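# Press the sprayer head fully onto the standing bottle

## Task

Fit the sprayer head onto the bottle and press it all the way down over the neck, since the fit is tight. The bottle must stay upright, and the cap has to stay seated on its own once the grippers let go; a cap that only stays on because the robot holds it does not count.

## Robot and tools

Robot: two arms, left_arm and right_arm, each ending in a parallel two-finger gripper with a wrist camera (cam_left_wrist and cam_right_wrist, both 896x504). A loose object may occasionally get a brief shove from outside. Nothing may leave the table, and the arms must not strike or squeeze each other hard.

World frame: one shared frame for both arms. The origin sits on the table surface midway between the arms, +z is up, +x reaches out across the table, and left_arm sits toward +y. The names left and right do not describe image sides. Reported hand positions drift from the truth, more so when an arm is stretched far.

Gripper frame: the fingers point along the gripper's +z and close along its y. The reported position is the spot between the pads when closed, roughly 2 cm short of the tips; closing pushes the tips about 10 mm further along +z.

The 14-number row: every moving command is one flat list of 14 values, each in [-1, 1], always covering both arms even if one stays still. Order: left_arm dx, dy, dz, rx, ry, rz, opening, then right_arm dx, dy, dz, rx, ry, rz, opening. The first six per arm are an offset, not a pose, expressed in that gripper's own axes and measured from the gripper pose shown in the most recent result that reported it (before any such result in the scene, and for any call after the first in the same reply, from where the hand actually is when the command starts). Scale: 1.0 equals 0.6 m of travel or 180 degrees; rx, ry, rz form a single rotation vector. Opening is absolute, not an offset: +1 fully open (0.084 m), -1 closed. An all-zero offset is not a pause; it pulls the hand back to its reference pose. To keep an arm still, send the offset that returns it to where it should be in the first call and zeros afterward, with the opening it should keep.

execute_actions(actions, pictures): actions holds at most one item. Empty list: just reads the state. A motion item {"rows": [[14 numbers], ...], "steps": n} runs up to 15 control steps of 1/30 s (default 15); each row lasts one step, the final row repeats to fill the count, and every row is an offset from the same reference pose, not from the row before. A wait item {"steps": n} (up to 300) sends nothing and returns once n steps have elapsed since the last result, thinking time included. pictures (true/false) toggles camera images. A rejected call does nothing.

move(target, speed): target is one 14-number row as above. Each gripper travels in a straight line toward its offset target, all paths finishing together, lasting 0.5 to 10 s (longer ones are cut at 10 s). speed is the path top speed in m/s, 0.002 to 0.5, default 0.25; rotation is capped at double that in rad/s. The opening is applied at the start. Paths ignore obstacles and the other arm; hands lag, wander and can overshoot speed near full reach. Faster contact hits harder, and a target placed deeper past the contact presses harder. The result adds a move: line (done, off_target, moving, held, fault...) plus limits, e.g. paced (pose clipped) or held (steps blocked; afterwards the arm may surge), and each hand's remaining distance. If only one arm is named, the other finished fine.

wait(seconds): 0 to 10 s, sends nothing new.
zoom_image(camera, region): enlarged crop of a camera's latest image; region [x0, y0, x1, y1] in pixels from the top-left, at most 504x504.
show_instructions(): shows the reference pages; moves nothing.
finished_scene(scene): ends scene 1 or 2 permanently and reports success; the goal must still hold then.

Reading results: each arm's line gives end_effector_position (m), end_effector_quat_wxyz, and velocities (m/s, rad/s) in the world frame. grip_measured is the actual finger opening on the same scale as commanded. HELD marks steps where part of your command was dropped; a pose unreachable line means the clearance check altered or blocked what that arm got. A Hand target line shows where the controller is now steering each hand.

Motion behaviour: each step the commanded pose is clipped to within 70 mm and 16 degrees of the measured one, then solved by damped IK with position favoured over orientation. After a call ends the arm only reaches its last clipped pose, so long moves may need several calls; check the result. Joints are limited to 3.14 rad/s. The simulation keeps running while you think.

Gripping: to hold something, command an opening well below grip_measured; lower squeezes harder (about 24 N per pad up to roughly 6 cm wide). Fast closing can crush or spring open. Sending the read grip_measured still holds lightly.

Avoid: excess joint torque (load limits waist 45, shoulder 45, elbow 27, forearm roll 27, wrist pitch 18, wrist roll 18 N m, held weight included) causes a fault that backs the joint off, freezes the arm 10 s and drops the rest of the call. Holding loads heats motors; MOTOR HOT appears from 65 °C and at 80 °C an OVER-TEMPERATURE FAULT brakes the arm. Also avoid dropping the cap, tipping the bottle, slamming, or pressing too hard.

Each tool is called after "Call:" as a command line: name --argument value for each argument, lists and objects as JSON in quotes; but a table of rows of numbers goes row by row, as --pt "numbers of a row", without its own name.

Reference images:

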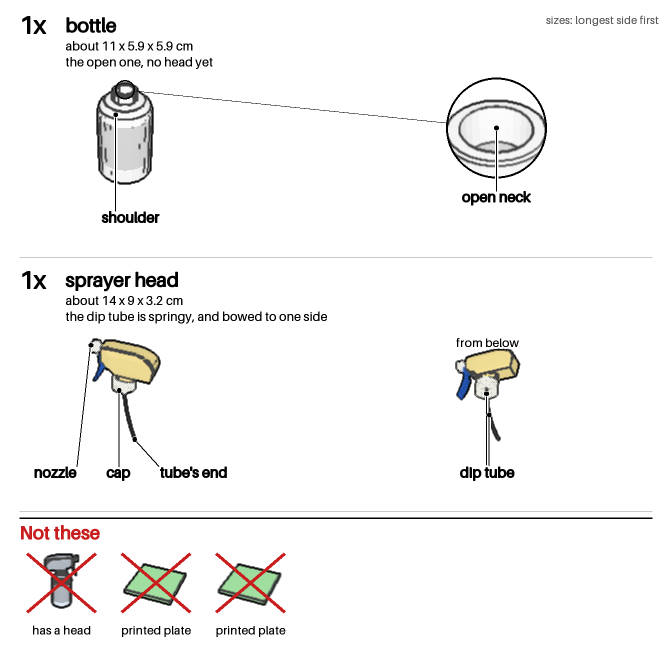

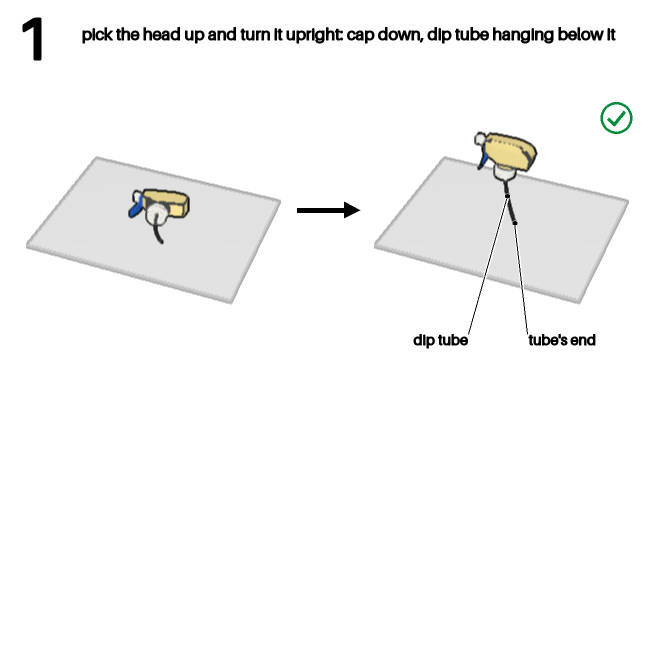

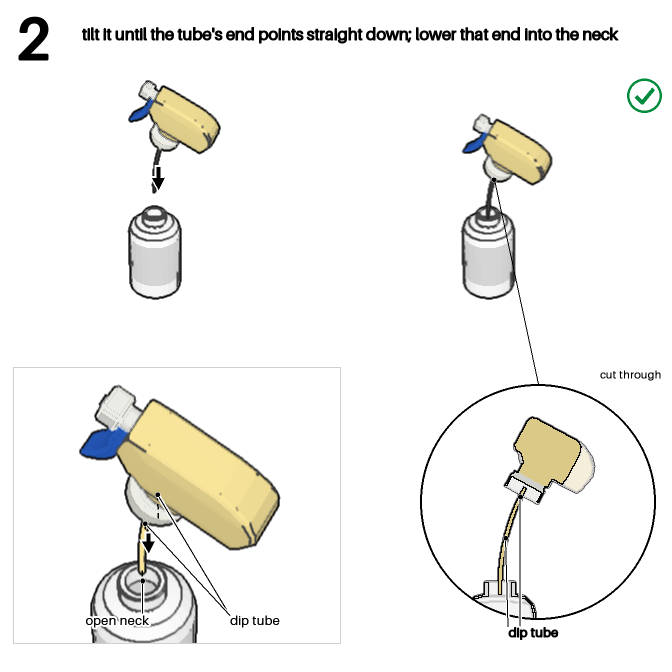

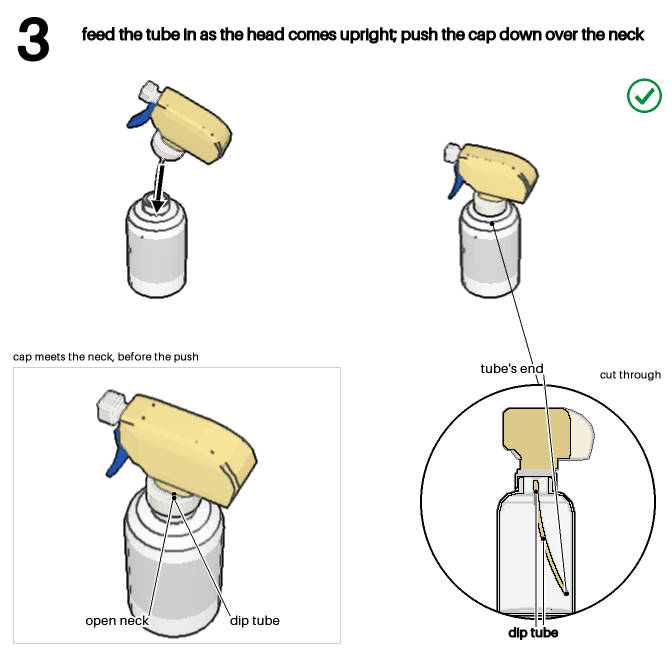

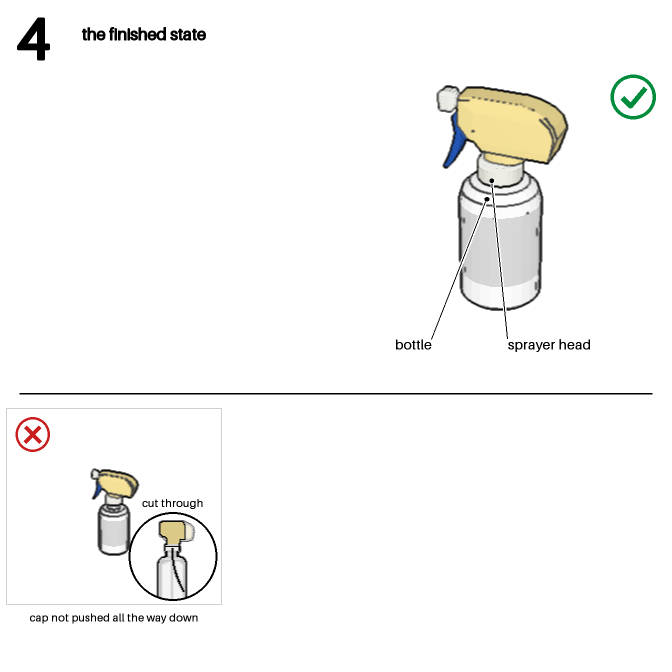

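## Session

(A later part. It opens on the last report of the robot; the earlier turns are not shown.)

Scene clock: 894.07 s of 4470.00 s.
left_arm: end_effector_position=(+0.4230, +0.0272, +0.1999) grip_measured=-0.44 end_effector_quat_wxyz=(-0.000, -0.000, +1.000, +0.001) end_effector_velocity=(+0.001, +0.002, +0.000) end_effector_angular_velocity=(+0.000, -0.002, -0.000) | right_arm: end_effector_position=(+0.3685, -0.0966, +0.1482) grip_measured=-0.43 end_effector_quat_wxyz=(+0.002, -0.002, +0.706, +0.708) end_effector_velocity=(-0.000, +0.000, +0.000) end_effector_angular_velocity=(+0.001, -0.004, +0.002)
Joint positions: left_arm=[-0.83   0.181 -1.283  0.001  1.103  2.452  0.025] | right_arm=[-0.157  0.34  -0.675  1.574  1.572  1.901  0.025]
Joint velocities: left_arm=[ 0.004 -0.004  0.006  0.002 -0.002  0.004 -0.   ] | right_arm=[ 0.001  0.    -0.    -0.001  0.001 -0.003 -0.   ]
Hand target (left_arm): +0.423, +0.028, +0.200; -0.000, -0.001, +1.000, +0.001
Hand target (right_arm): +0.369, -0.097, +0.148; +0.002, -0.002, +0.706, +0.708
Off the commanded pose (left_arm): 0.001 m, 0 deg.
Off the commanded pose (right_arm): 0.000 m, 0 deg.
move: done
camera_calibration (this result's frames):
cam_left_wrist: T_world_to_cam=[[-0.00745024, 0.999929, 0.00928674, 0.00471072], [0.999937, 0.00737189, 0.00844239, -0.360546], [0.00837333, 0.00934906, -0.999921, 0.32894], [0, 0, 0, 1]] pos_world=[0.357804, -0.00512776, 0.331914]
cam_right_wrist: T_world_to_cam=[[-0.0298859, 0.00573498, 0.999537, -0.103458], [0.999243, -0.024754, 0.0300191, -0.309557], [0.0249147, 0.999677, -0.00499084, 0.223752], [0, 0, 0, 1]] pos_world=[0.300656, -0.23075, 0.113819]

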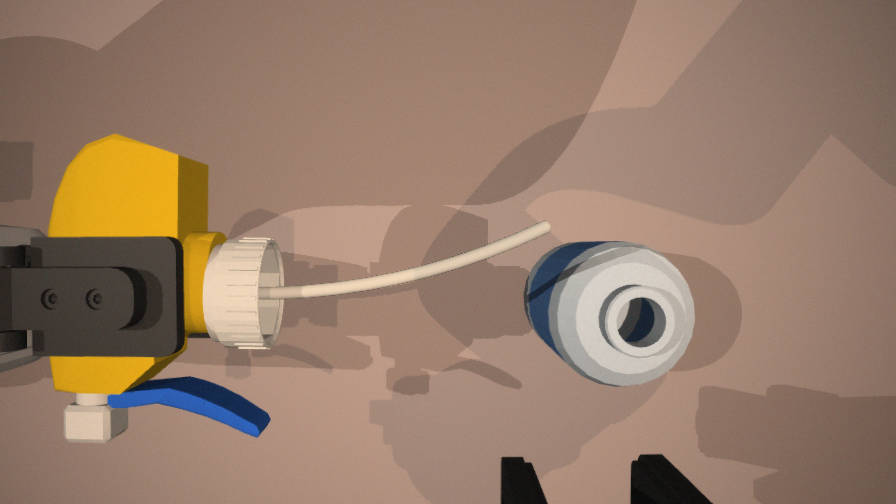

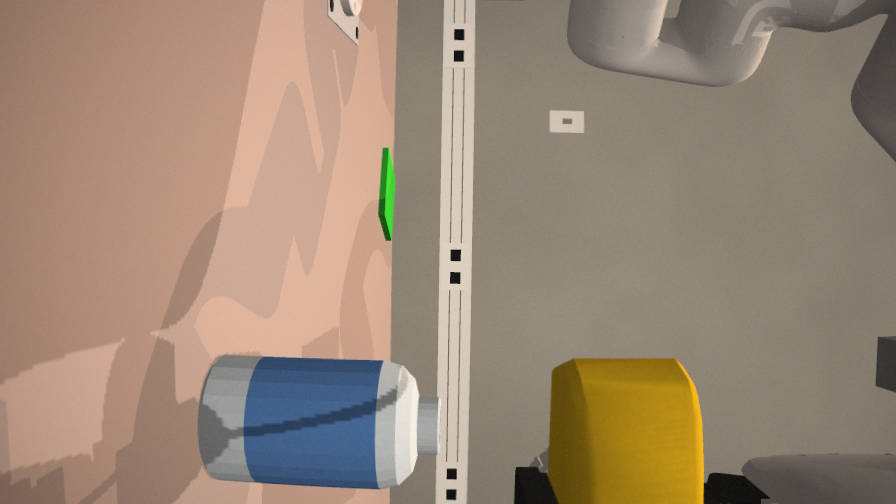

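Call:
move --target '[0,0.1167,0,0,0,0,-0.42,0,0,0,0,0,0,-1]' --speed 0.15

Scene clock: 942.67 s of 4470.00 s.
left_arm: end_effector_position=(+0.4227, +0.0969, +0.1998) grip_measured=-0.44 end_effector_quat_wxyz=(-0.001, -0.000, +1.000, +0.001) end_effector_velocity=(-0.001, +0.002, -0.000) end_effector_angular_velocity=(+0.000, +0.000, -0.005) | right_arm: end_effector_position=(+0.3685, -0.0966, +0.1482) grip_measured=-0.43 end_effector_quat_wxyz=(+0.002, -0.002, +0.706, +0.708) end_effector_velocity=(+0.001, -0.000, +0.001) end_effector_angular_velocity=(+0.000, -0.001, -0.001)
Joint positions: left_arm=[-0.718  0.043 -1.109  0.     1.068  2.564  0.025] | right_arm=[-0.157  0.34  -0.675  1.574  1.572  1.901  0.025]
Joint velocities: left_arm=[ 0.002 -0.005  0.007  0.    -0.001  0.007 -0.   ] | right_arm=[-0.001 -0.    -0.002  0.     0.     0.001 -0.   ]
Hand target (left_arm): +0.423, +0.097, +0.200; -0.000, -0.000, +1.000, +0.000
Hand target (right_arm): +0.369, -0.097, +0.148; +0.002, -0.002, +0.706, +0.708
Off the commanded pose (left_arm): 0.001 m, 0 deg.
Off the commanded pose (right_arm): 0.000 m, 0 deg.
After step 90, 44.67 s passed at rest.
move: done
camera_calibration (this result's frames):
cam_left_wrist: T_world_to_cam=[[-0.00713422, 0.999932, 0.00923038, -0.0650209], [0.999943, 0.00706008, 0.00803918, -0.360604], [0.00797347, 0.00928721, -0.999925, 0.328305], [0, 0, 0, 1]] pos_world=[0.357502, 0.0645133, 0.33178]
cam_right_wrist: T_world_to_cam=[[-0.0298857, 0.00573498, 0.999537, -0.103458], [0.999243, -0.0247542, 0.0300189, -0.309557], [0.0249149, 0.999677, -0.00499084, 0.223752], [0, 0, 0, 1]] pos_world=[0.300656, -0.23075, 0.113819]

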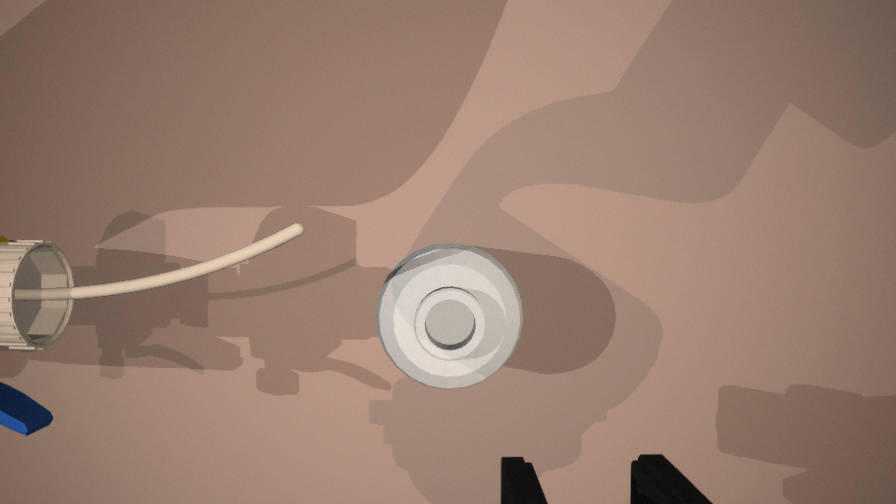

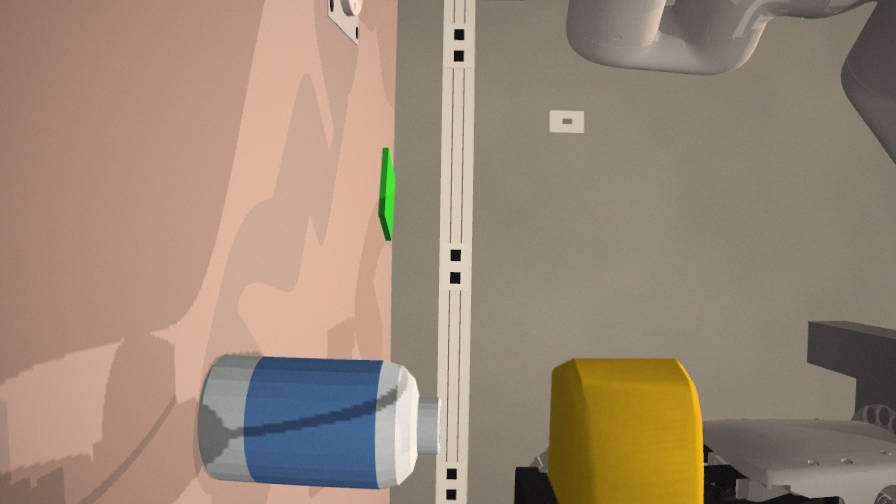

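Call:
zoom_image --camera "cam_left_wrist" --region '[240, 180, 540, 420]'

Call:
zoom_image --camera "cam_left_wrist" --region '[0, 180, 300, 420]'

Region (240, 180, 540, 420) of cam_left_wrist's 896x504 image, scaled by 1.680, with more detail than that image has; it fills the top 403 rows of this view, and the rest is white.

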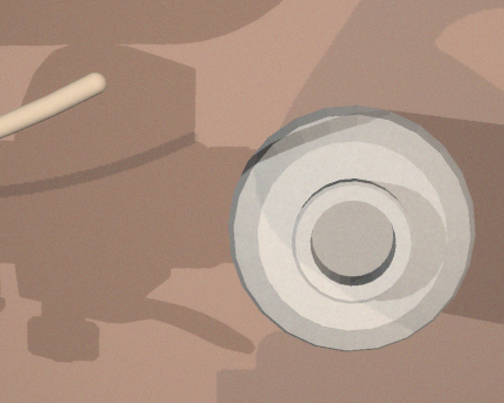

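Region (0, 180, 300, 420) of cam_left_wrist's 896x504 image, scaled by 1.680, with more detail than that image has; it fills the top 403 rows of this view, and the rest is white.

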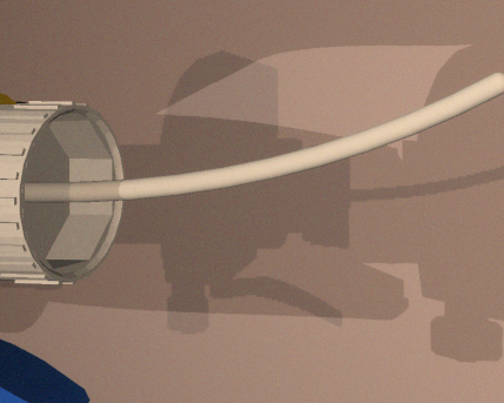

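Call:
move --target '[0.0645,0.1718,0.1463,0.2808,0.2808,-0.4408,1,0,0.203,0.011,0.5009,0.0014,0.0014,-1]' --speed 0.2

Scene clock: 1067.77 s of 4470.00 s.
left_arm: end_effector_position=(+0.3838, +0.1988, +0.1126) grip_measured=+1.00 end_effector_quat_wxyz=(-0.380, -0.595, +0.597, -0.381) end_effector_velocity=(-0.002, +0.000, -0.001) end_effector_angular_velocity=(-0.006, +0.007, +0.007) | right_arm: end_effector_position=(+0.3671, -0.0899, +0.2693) grip_measured=-0.43 end_effector_quat_wxyz=(-0.002, -0.000, +1.000, -0.002) end_effector_velocity=(+0.000, +0.000, +0.001) end_effector_angular_velocity=(-0.010, +0.001, +0.001)
Joint positions: left_arm=[-0.014  0.145 -0.647 -1.246  1.252  2.618  0.084] | right_arm=[ 0.472 -0.133 -1.115 -0.001  1.254  3.774  0.025]
Joint velocities: left_arm=[ 0.004  0.002  0.006 -0.005  0.003  0.001 -0.   ] | right_arm=[ 0.004  0.006 -0.012 -0.008  0.012  0.006 -0.   ]
Hand target (left_arm): +0.384, +0.199, +0.112; +0.380, +0.596, -0.596, +0.381
Hand target (right_arm): +0.367, -0.090, +0.269; -0.002, -0.000, +1.000, -0.002
Off the commanded pose (left_arm): 0.001 m, 0 deg.
Off the commanded pose (right_arm): 0.001 m, 0 deg.
After step 90, 117.00 s passed at rest.
move: done
camera_calibration (this result's frames):
cam_left_wrist: T_world_to_cam=[[-0.999964, 0.00515642, 0.00680066, 0.412686], [-0.00393421, 0.428624, -0.903474, 0.0823029], [-0.00757362, -0.903468, -0.428588, 0.363588], [0, 0, 0, 1]] pos_world=[0.415749, 0.291085, 0.227382]
cam_right_wrist: T_world_to_cam=[[-0.0247323, 0.999631, -0.011243, 0.135018], [0.999457, 0.0249696, 0.0214763, -0.304938], [0.0217491, -0.0107057, -0.999706, 0.395914], [0, 0, 0, 1]] pos_world=[0.299501, -0.123115, 0.403865]

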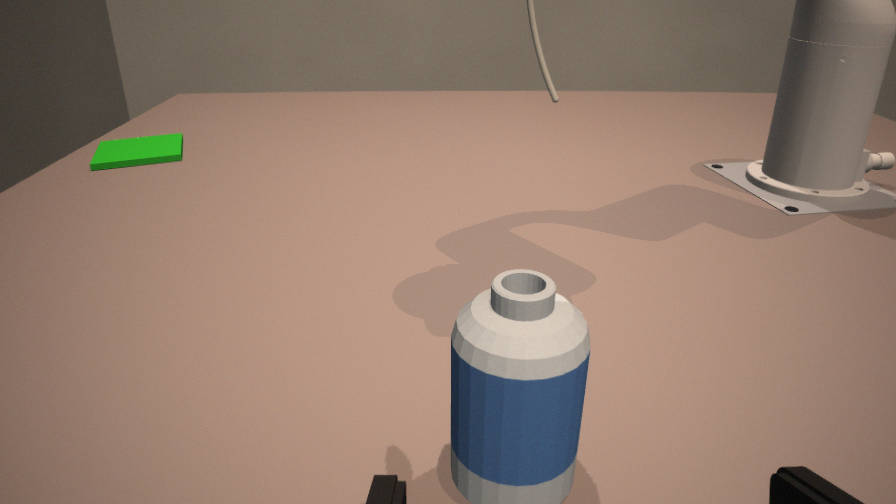

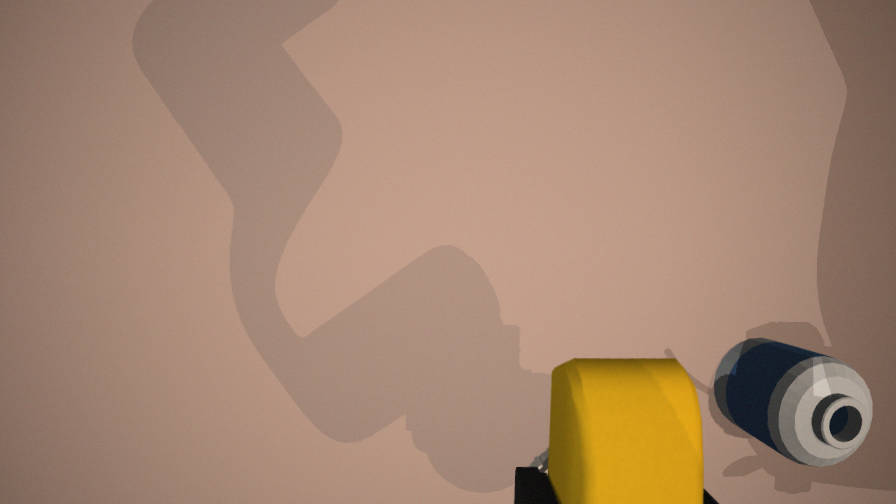

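Call:
move --target '[0,0,0,0,0,0,1,-0.0563,0.243,0.0105,0,0,0,-1]' --speed 0.12

Scene clock: 1093.93 s of 4470.00 s.
left_arm: end_effector_position=(+0.3838, +0.1988, +0.1126) grip_measured=+1.00 end_effector_quat_wxyz=(-0.380, -0.595, +0.597, -0.381) end_effector_velocity=(+0.000, -0.000, -0.000) end_effector_angular_velocity=(+0.000, -0.002, -0.001) | right_arm: end_effector_position=(+0.4007, +0.0556, +0.2624) grip_measured=-0.43 end_effector_quat_wxyz=(-0.002, +0.000, +1.000, -0.002) end_effector_velocity=(-0.000, +0.001, -0.002) end_effector_angular_velocity=(-0.003, +0.004, +0.001)
Joint positions: left_arm=[-0.014  0.145 -0.647 -1.246  1.252  2.618  0.084] | right_arm=[ 0.647  0.3   -1.623 -0.     1.328  3.948  0.025]
Joint velocities: left_arm=[-0.     0.    -0.    -0.    -0.     0.002  0.   ] | right_arm=[ 0.002  0.008 -0.008  0.     0.005  0.001 -0.   ]
Hand target (left_arm): +0.384, +0.199, +0.113; +0.380, +0.595, -0.597, +0.381
Hand target (right_arm): +0.401, +0.056, +0.262; -0.002, -0.000, +1.000, -0.002
Off the commanded pose (left_arm): 0.000 m, 0 deg.
Off the commanded pose (right_arm): 0.000 m, 0 deg.
After step 90, 21.43 s passed at rest.
move: done
camera_calibration (this result's frames):
cam_left_wrist: T_world_to_cam=[[-0.999964, 0.00515531, 0.00680212, 0.412686], [-0.003936, 0.428623, -0.903475, 0.0823033], [-0.00757324, -0.903469, -0.428588, 0.363588], [0, 0, 0, 1]] pos_world=[0.415748, 0.291086, 0.227381]
cam_right_wrist: T_world_to_cam=[[-0.0246428, 0.999632, -0.0113269, -0.00969055], [0.99945, 0.0248865, 0.0219103, -0.34213], [0.0221842, -0.0107807, -0.999696, 0.389627], [0, 0, 0, 1]] pos_world=[0.33306, 0.0224019, 0.396895]

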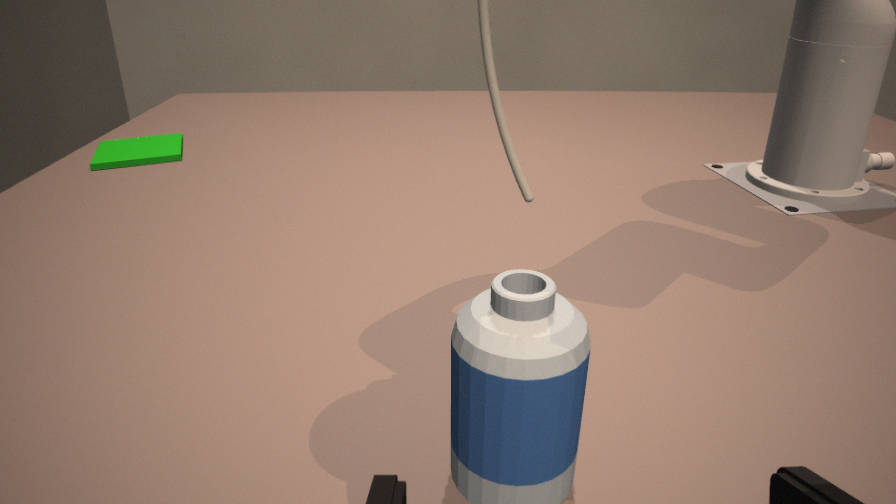

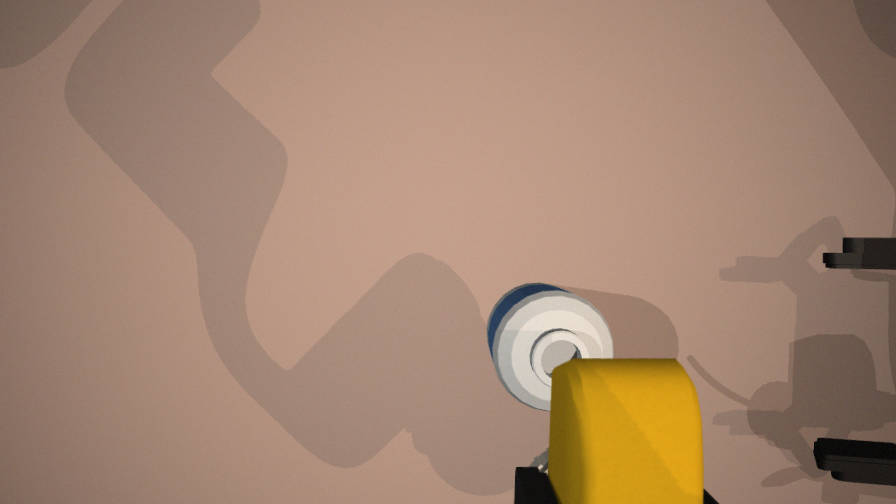

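Call:
zoom_image --camera "cam_left_wrist" --region '[430, 150, 630, 350]'

Call:
zoom_image --camera "cam_right_wrist" --region '[470, 270, 720, 420]'

Region (430, 150, 630, 350) of cam_left_wrist's 896x504 image, scaled by 2.520, with more detail than that image has.

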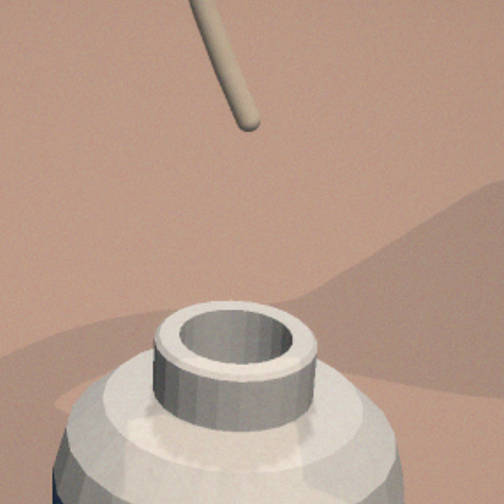

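Region (470, 270, 720, 420) of cam_right_wrist's 896x504 image, scaled by 2.016, with more detail than that image has; it fills the top 302 rows of this view, and the rest is white.

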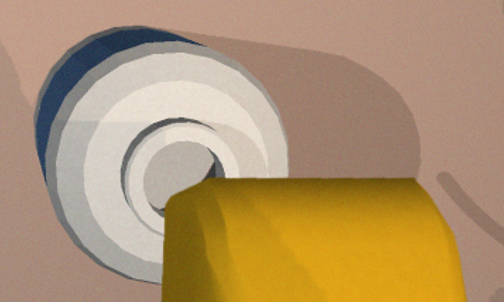

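Call:
move --target '[0,0.1167,0,0,0,0,1,0,0,0,0,0,0,-1]' --speed 0.15

Scene clock: 1114.63 s of 4470.00 s.
left_arm: end_effector_position=(+0.3141, +0.1986, +0.1125) grip_measured=+1.00 end_effector_quat_wxyz=(-0.380, -0.595, +0.597, -0.381) end_effector_velocity=(-0.002, +0.001, +0.000) end_effector_angular_velocity=(+0.001, -0.000, +0.001) | right_arm: end_effector_position=(+0.4007, +0.0556, +0.2624) grip_measured=-0.43 end_effector_quat_wxyz=(-0.002, +0.000, +1.000, -0.002) end_effector_velocity=(-0.001, +0.001, +0.001) end_effector_angular_velocity=(+0.001, -0.001, +0.001)
Joint positions: left_arm=[ 0.015 -0.042 -0.411 -1.237  1.249  2.671  0.084] | right_arm=[ 0.647  0.3   -1.623 -0.     1.328  3.948  0.025]
Joint velocities: left_arm=[ 0.003 -0.008  0.007  0.003 -0.    -0.001  0.   ] | right_arm=[ 0.002 -0.    -0.001  0.    -0.     0.     0.   ]
Hand target (left_arm): +0.314, +0.199, +0.112; +0.380, +0.595, -0.597, +0.381
Hand target (right_arm): +0.401, +0.056, +0.262; -0.002, +0.000, +1.000, -0.002
Off the commanded pose (left_arm): 0.000 m, 0 deg.
Off the commanded pose (right_arm): 0.000 m, 0 deg.
After step 90, 16.73 s passed at rest.
move: done
camera_calibration (this result's frames):
cam_left_wrist: T_world_to_cam=[[-0.999965, 0.00510763, 0.00663728, 0.343023], [-0.00380836, 0.42852, -0.903524, 0.0820142], [-0.00745907, -0.903518, -0.428485, 0.362814], [0, 0, 0, 1]] pos_world=[0.346029, 0.290913, 0.227286]
cam_right_wrist: T_world_to_cam=[[-0.0246438, 0.999632, -0.0113294, -0.00969018], [0.99945, 0.0248876, 0.0219076, -0.342129], [0.0221815, -0.0107833, -0.999696, 0.389627], [0, 0, 0, 1]] pos_world=[0.33306, 0.0224028, 0.396894]

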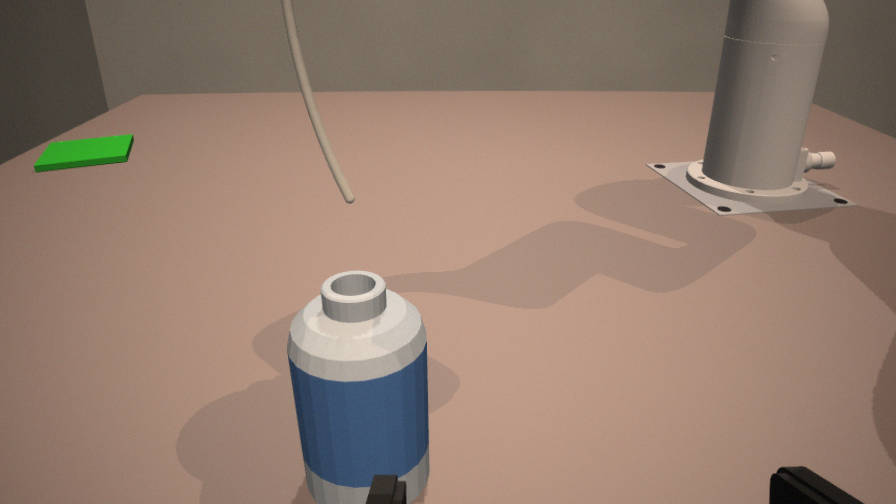

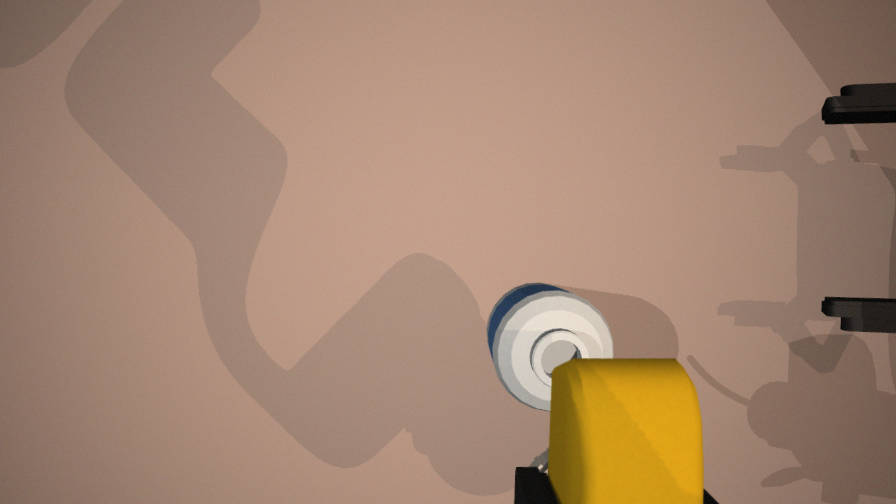

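Call:
zoom_image --camera "cam_left_wrist" --region '[260, 150, 460, 350]'

Region (260, 150, 460, 350) of cam_left_wrist's 896x504 image, scaled by 2.520, with more detail than that image has.

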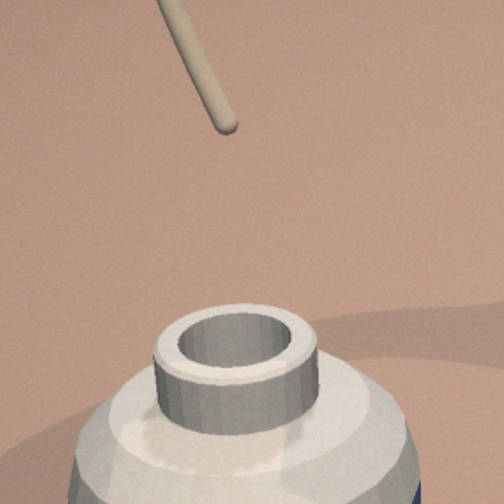

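Call:
move --target '[-0.0036,-0.1132,0.1205,0,0,0,1,0,0.0058,0,0,0,0,-1]' --speed 0.15

Scene clock: 1169.27 s of 4470.00 s.
left_arm: end_effector_position=(+0.3822, +0.1343, +0.0802) grip_measured=+1.00 end_effector_quat_wxyz=(-0.380, -0.595, +0.597, -0.382) end_effector_velocity=(+0.002, -0.001, -0.000) end_effector_angular_velocity=(-0.001, +0.001, +0.001) | right_arm: end_effector_position=(+0.4007, +0.0591, +0.2623) grip_measured=-0.43 end_effector_quat_wxyz=(-0.002, +0.000, +1.000, -0.002) end_effector_velocity=(-0.000, -0.000, -0.001) end_effector_angular_velocity=(-0.001, +0.001, -0.001)
Joint positions: left_arm=[-0.215  0.24  -0.653 -1.453  1.146  2.691  0.084] | right_arm=[ 0.651  0.309 -1.636 -0.     1.332  3.953  0.025]
Joint velocities: left_arm=[-0.003  0.006 -0.006 -0.003 -0.    -0.002 -0.   ] | right_arm=[ 0.     0.     0.    -0.     0.001  0.001  0.   ]
Hand target (left_arm): +0.382, +0.134, +0.080; +0.380, +0.595, -0.597, +0.381
Hand target (right_arm): +0.401, +0.059, +0.262; -0.002, +0.000, +1.000, -0.002
Off the commanded pose (left_arm): 0.000 m, 0 deg.
Off the commanded pose (right_arm): 0.000 m, 0 deg.
After step 90, 50.43 s passed at rest.
move: done
camera_calibration (this result's frames):
cam_left_wrist: T_world_to_cam=[[-0.999968, 0.00485232, 0.00640424, 0.411666], [-0.00370743, 0.428489, -0.903539, 0.0806591], [-0.00712841, -0.903534, -0.428458, 0.291263], [0, 0, 0, 1]] pos_world=[0.414028, 0.226607, 0.195036]
cam_right_wrist: T_world_to_cam=[[-0.0246391, 0.999632, -0.0113345, -0.0131591], [0.99945, 0.0248831, 0.0219158, -0.342215], [0.0221898, -0.0107883, -0.999696, 0.389649], [0, 0, 0, 1]] pos_world=[0.333057, 0.0258733, 0.396881]

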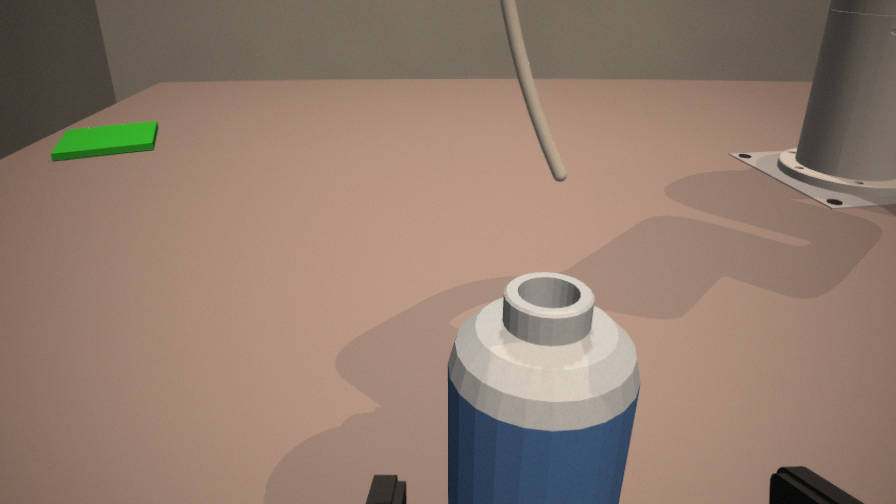

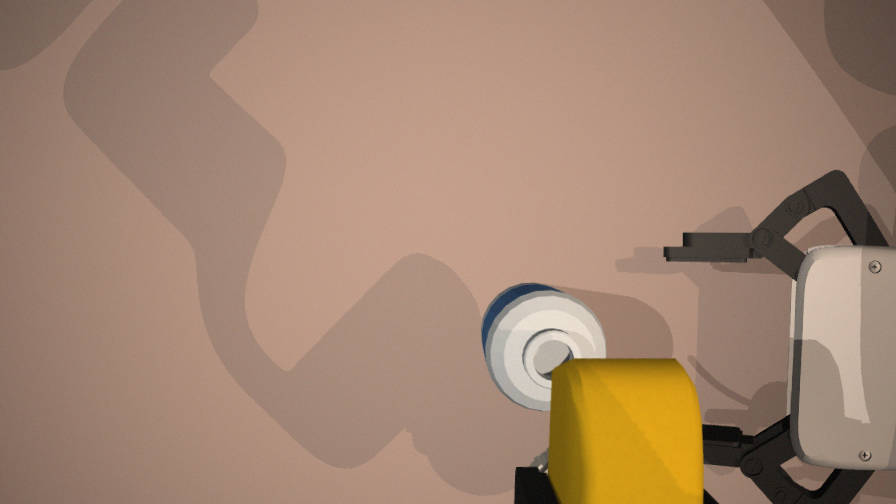

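Call:
zoom_image --camera "cam_right_wrist" --region '[460, 200, 800, 480]'

Call:
zoom_image --camera "cam_left_wrist" --region '[350, 260, 850, 504]'

Region (460, 200, 800, 480) of cam_right_wrist's 896x504 image, scaled by 1.482, with more detail than that image has; it fills the top 415 rows of this view, and the rest is white.

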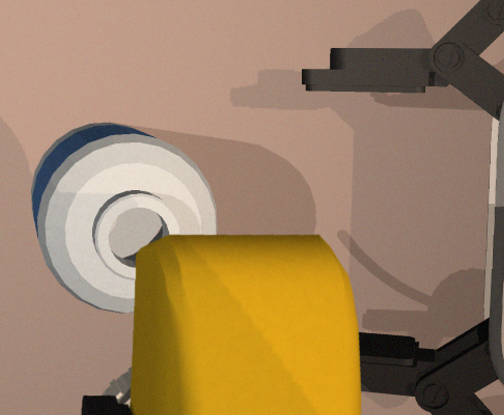

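Region (350, 260, 850, 504) of cam_left_wrist's 896x504 image, scaled by 1.008, with more detail than that image has; it fills the top 246 rows of this view, and the rest is white.

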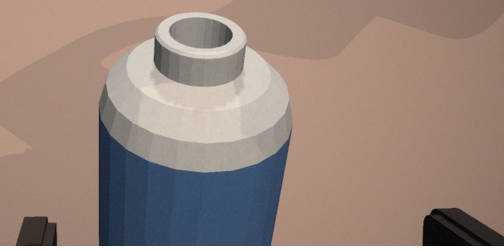

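Call:
move --target '[0,-0.0033,0.1184,0,0,0,1,0,0,0,0,0,0,-1]' --speed 0.08

Scene clock: 1199.20 s of 4470.00 s.
left_arm: end_effector_position=(+0.3845, +0.0701, +0.0504) grip_measured=+1.00 end_effector_quat_wxyz=(-0.380, -0.595, +0.596, -0.382) end_effector_velocity=(+0.000, -0.002, -0.001) end_effector_angular_velocity=(-0.000, -0.001, +0.000) | right_arm: end_effector_position=(+0.4007, +0.0591, +0.2623) grip_measured=-0.43 end_effector_quat_wxyz=(-0.002, +0.000, +1.000, -0.002) end_effector_velocity=(+0.000, -0.000, +0.000) end_effector_angular_velocity=(-0.000, -0.001, +0.000)
Joint positions: left_arm=[-0.402  0.368 -0.727 -1.654  1.075  2.749  0.084] | right_arm=[ 0.651  0.309 -1.636 -0.     1.332  3.953  0.025]
Joint velocities: left_arm=[-0.005  0.004 -0.004 -0.006 -0.002  0.002 -0.   ] | right_arm=[-0.001  0.     0.    -0.    -0.    -0.001  0.   ]
Hand target (left_arm): +0.384, +0.070, +0.050; +0.380, +0.595, -0.596, +0.382
Hand target (right_arm): +0.401, +0.059, +0.262; -0.002, +0.000, +1.000, -0.002
Off the commanded pose (left_arm): 0.000 m, 0 deg.
Off the commanded pose (right_arm): 0.000 m, 0 deg.
After step 90, 25.63 s passed at rest.
move: done
camera_calibration (this result's frames):
cam_left_wrist: T_world_to_cam=[[-0.999971, 0.00453906, 0.00614963, 0.414499], [-0.00361238, 0.428385, -0.903589, 0.0811925], [-0.00673585, -0.903585, -0.428356, 0.22037], [0, 0, 0, 1]] pos_world=[0.416265, 0.16246, 0.165213]
cam_right_wrist: T_world_to_cam=[[-0.0246392, 0.999632, -0.0113346, -0.0131591], [0.99945, 0.0248832, 0.0219159, -0.342215], [0.0221899, -0.0107884, -0.999696, 0.389649], [0, 0, 0, 1]] pos_world=[0.333057, 0.0258733, 0.396881]

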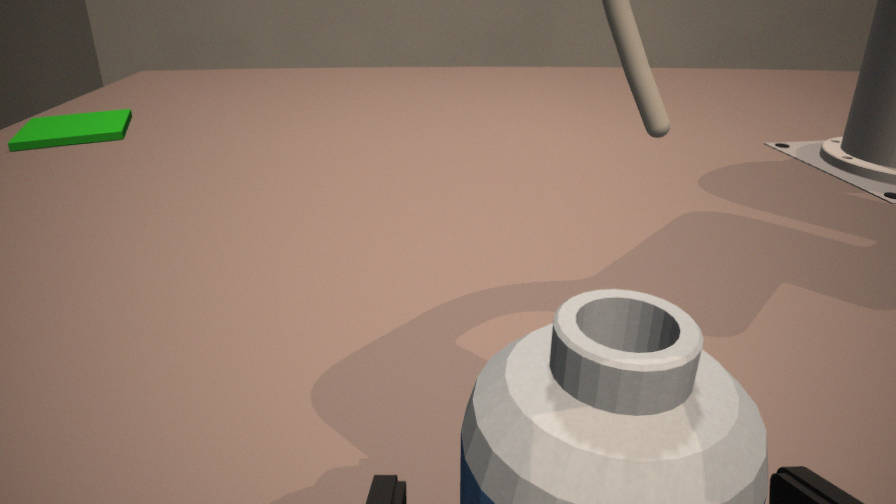

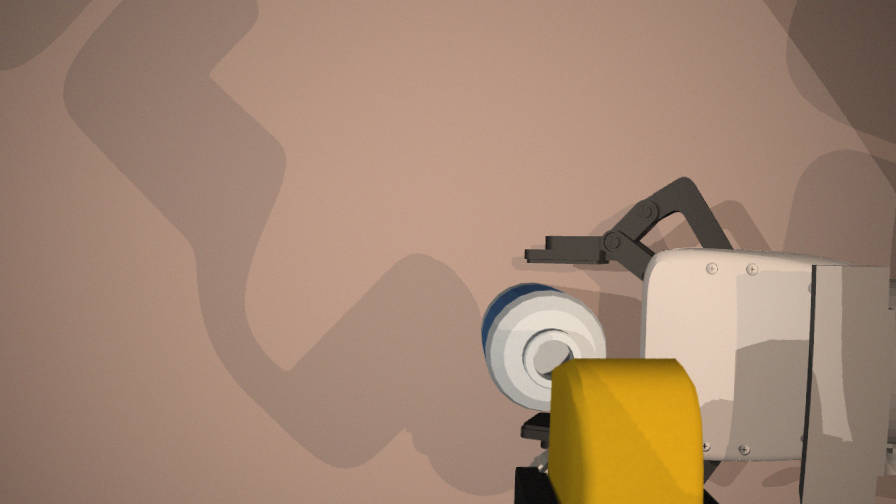

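Call:
execute_actions --actions '[{"rows": [[0,0,0,0,0,0,0.92,0,0,0,0,0,0,-1],[0,0,0,0,0,0,0.84,0,0,0,0,0,0,-1],[0,0,0,0,0,0,0.76,0,0,0,0,0,0,-1],[0,0,0,0,0,0,0.68,0,0,0,0,0,0,-1],[0,0,0,0,0,0,0.62,0,0,0,0,0,0,-1],[0,0,0,0,0,0,0.56,0,0,0,0,0,0,-1],[0,0,0,0,0,0,0.52,0,0,0,0,0,0,-1],[0,0,0,0,0,0,0.48,0,0,0,0,0,0,-1],[0,0,0,0,0,0,0.45,0,0,0,0,0,0,-1],[0,0,0,0,0,0,0.42,0,0,0,0,0,0,-1],[0,0,0,0,0,0,0.39,0,0,0,0,0,0,-1],[0,0,0,0,0,0,0.36,0,0,0,0,0,0,-1],[0,0,0,0,0,0,0.33,0,0,0,0,0,0,-1],[0,0,0,0,0,0,0.3,0,0,0,0,0,0,-1]], "steps": 15}]'

Scene clock: 1225.73 s of 4470.00 s.
left_arm: end_effector_position=(+0.3845, +0.0701, +0.0504) grip_measured=+0.35 end_effector_quat_wxyz=(-0.380, -0.595, +0.596, -0.382) end_effector_velocity=(-0.001, -0.000, -0.001) end_effector_angular_velocity=(+0.001, +0.004, -0.001) | right_arm: end_effector_position=(+0.4007, +0.0591, +0.2623) grip_measured=-0.43 end_effector_quat_wxyz=(-0.002, +0.000, +1.000, -0.002) end_effector_velocity=(-0.001, +0.001, +0.000) end_effector_angular_velocity=(+0.001, -0.001, +0.002)
Joint positions: left_arm=[-0.402  0.368 -0.727 -1.654  1.075  2.749  0.059] | right_arm=[ 0.651  0.309 -1.636 -0.     1.332  3.953  0.025]
Joint velocities: left_arm=[-0.001  0.     0.002  0.001  0.    -0.003  0.   ] | right_arm=[ 0.003  0.    -0.001 -0.    -0.001  0.001 -0.   ]
Hand target (left_arm): +0.384, +0.070, +0.050; +0.380, +0.595, -0.596, +0.382
Hand target (right_arm): +0.401, +0.059, +0.262; -0.002, +0.000, +1.000, -0.002
Off the commanded pose (left_arm): 0.000 m, 0 deg.
Off the commanded pose (right_arm): 0.000 m, 0 deg.
Steps of this call (steps 1 to 90: nothing new was sent; then 23.03 s passed at rest; steps 91 to 105: all 15 steps of this action). Readings (end_effector_position):
91: left_arm (+0.3844, +0.0699, +0.0503) | right_arm (+0.4007, +0.0591, +0.2623)
92: left_arm (+0.3844, +0.0699, +0.0503) | right_arm (+0.4007, +0.0591, +0.2623)
94: left_arm (+0.3844, +0.0700, +0.0503) | right_arm (+0.4007, +0.0591, +0.2623)
98: left_arm (+0.3845, +0.0701, +0.0504) | right_arm (+0.4007, +0.0591, +0.2623)
105: the state above
camera_calibration (this result's frames):
cam_left_wrist: T_world_to_cam=[[-0.999971, 0.00455525, 0.0060629, 0.414528], [-0.00352747, 0.428332, -0.903614, 0.0812054], [-0.00671312, -0.90361, -0.428304, 0.220361], [0, 0, 0, 1]] pos_world=[0.416282, 0.162449, 0.165247]
cam_right_wrist: T_world_to_cam=[[-0.0246392, 0.999632, -0.0113344, -0.0131592], [0.99945, 0.0248832, 0.021916, -0.342215], [0.02219, -0.0107882, -0.999696, 0.389649], [0, 0, 0, 1]] pos_world=[0.333057, 0.0258734, 0.396881]

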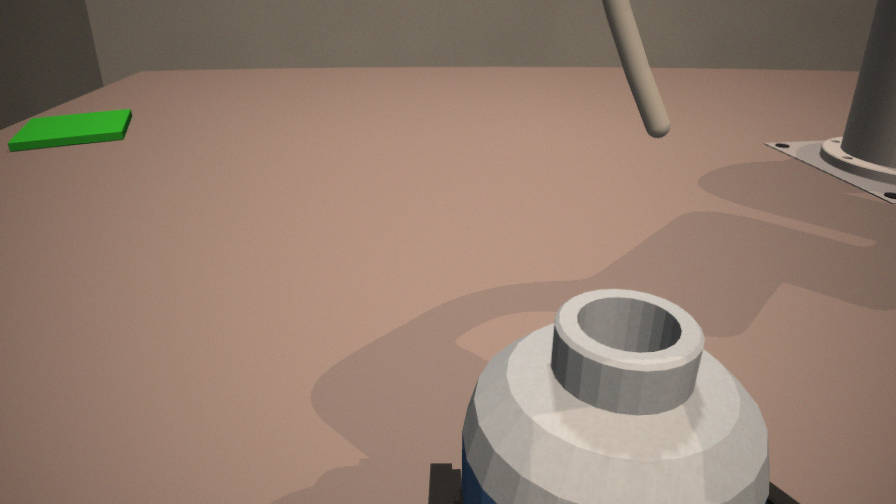

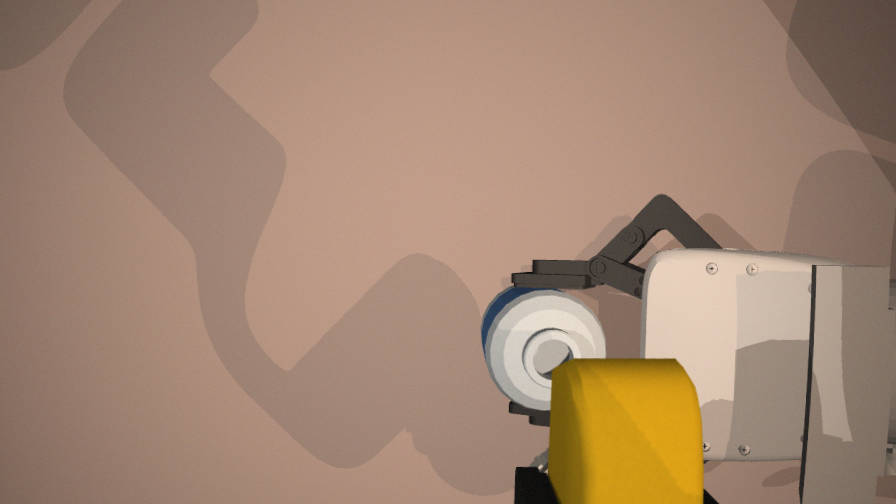

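Call:
move --target '[0,0,0,0,0,0,0.0,0,0,0.045,0,0,0,-1]' --speed 0.05

Scene clock: 1239.77 s of 4470.00 s.
left_arm: end_effector_position=(+0.3845, +0.0701, +0.0504) grip_measured=+0.35 end_effector_quat_wxyz=(-0.380, -0.595, +0.596, -0.382) end_effector_velocity=(+0.001, +0.001, +0.000) end_effector_angular_velocity=(-0.000, -0.000, +0.001) | right_arm: end_effector_position=(+0.4008, +0.0591, +0.2357) grip_measured=-0.43 end_effector_quat_wxyz=(-0.001, +0.000, +1.000, -0.002) end_effector_velocity=(+0.001, +0.000, -0.001) end_effector_angular_velocity=(+0.003, -0.003, -0.001)
Joint positions: left_arm=[-0.402  0.368 -0.727 -1.654  1.075  2.749  0.059] | right_arm=[ 0.651  0.315 -1.568 -0.001  1.258  3.953  0.025]
Joint velocities: left_arm=[ 0.002  0.    -0.001  0.     0.    -0.    -0.   ] | right_arm=[-0.001 -0.001  0.004  0.    -0.007 -0.001 -0.   ]
Hand target (left_arm): +0.385, +0.070, +0.050; +0.380, +0.595, -0.596, +0.382
Hand target (right_arm): +0.401, +0.059, +0.235; -0.002, +0.000, +1.000, -0.002
Off the commanded pose (left_arm): 0.000 m, 0 deg.
Off the commanded pose (right_arm): 0.000 m, 0 deg.
After step 90, 10.17 s passed at rest.
move: done
camera_calibration (this result's frames):
cam_left_wrist: T_world_to_cam=[[-0.999971, 0.0045504, 0.0061067, 0.414511], [-0.0035689, 0.428363, -0.9036, 0.0811959], [-0.00672763, -0.903595, -0.428334, 0.220367], [0, 0, 0, 1]] pos_world=[0.416272, 0.162455, 0.165228]
cam_right_wrist: T_world_to_cam=[[-0.0245686, 0.999637, -0.0111006, -0.0135213], [0.999446, 0.0248102, 0.0221802, -0.341733], [0.0224476, -0.0105495, -0.999692, 0.362932], [0, 0, 0, 1]] pos_world=[0.333065, 0.0258237, 0.37025]

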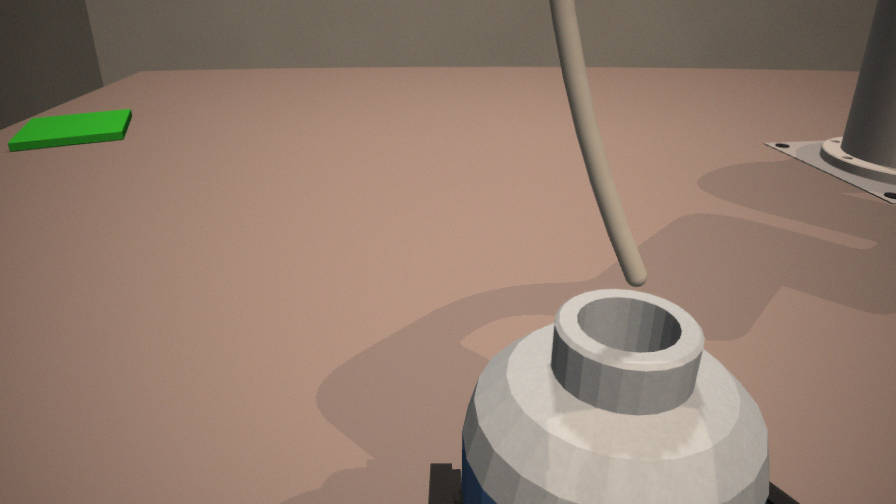

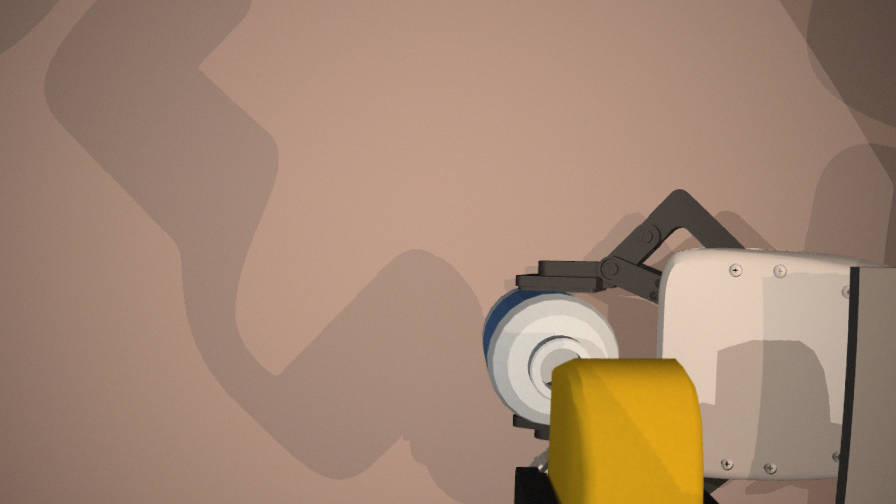

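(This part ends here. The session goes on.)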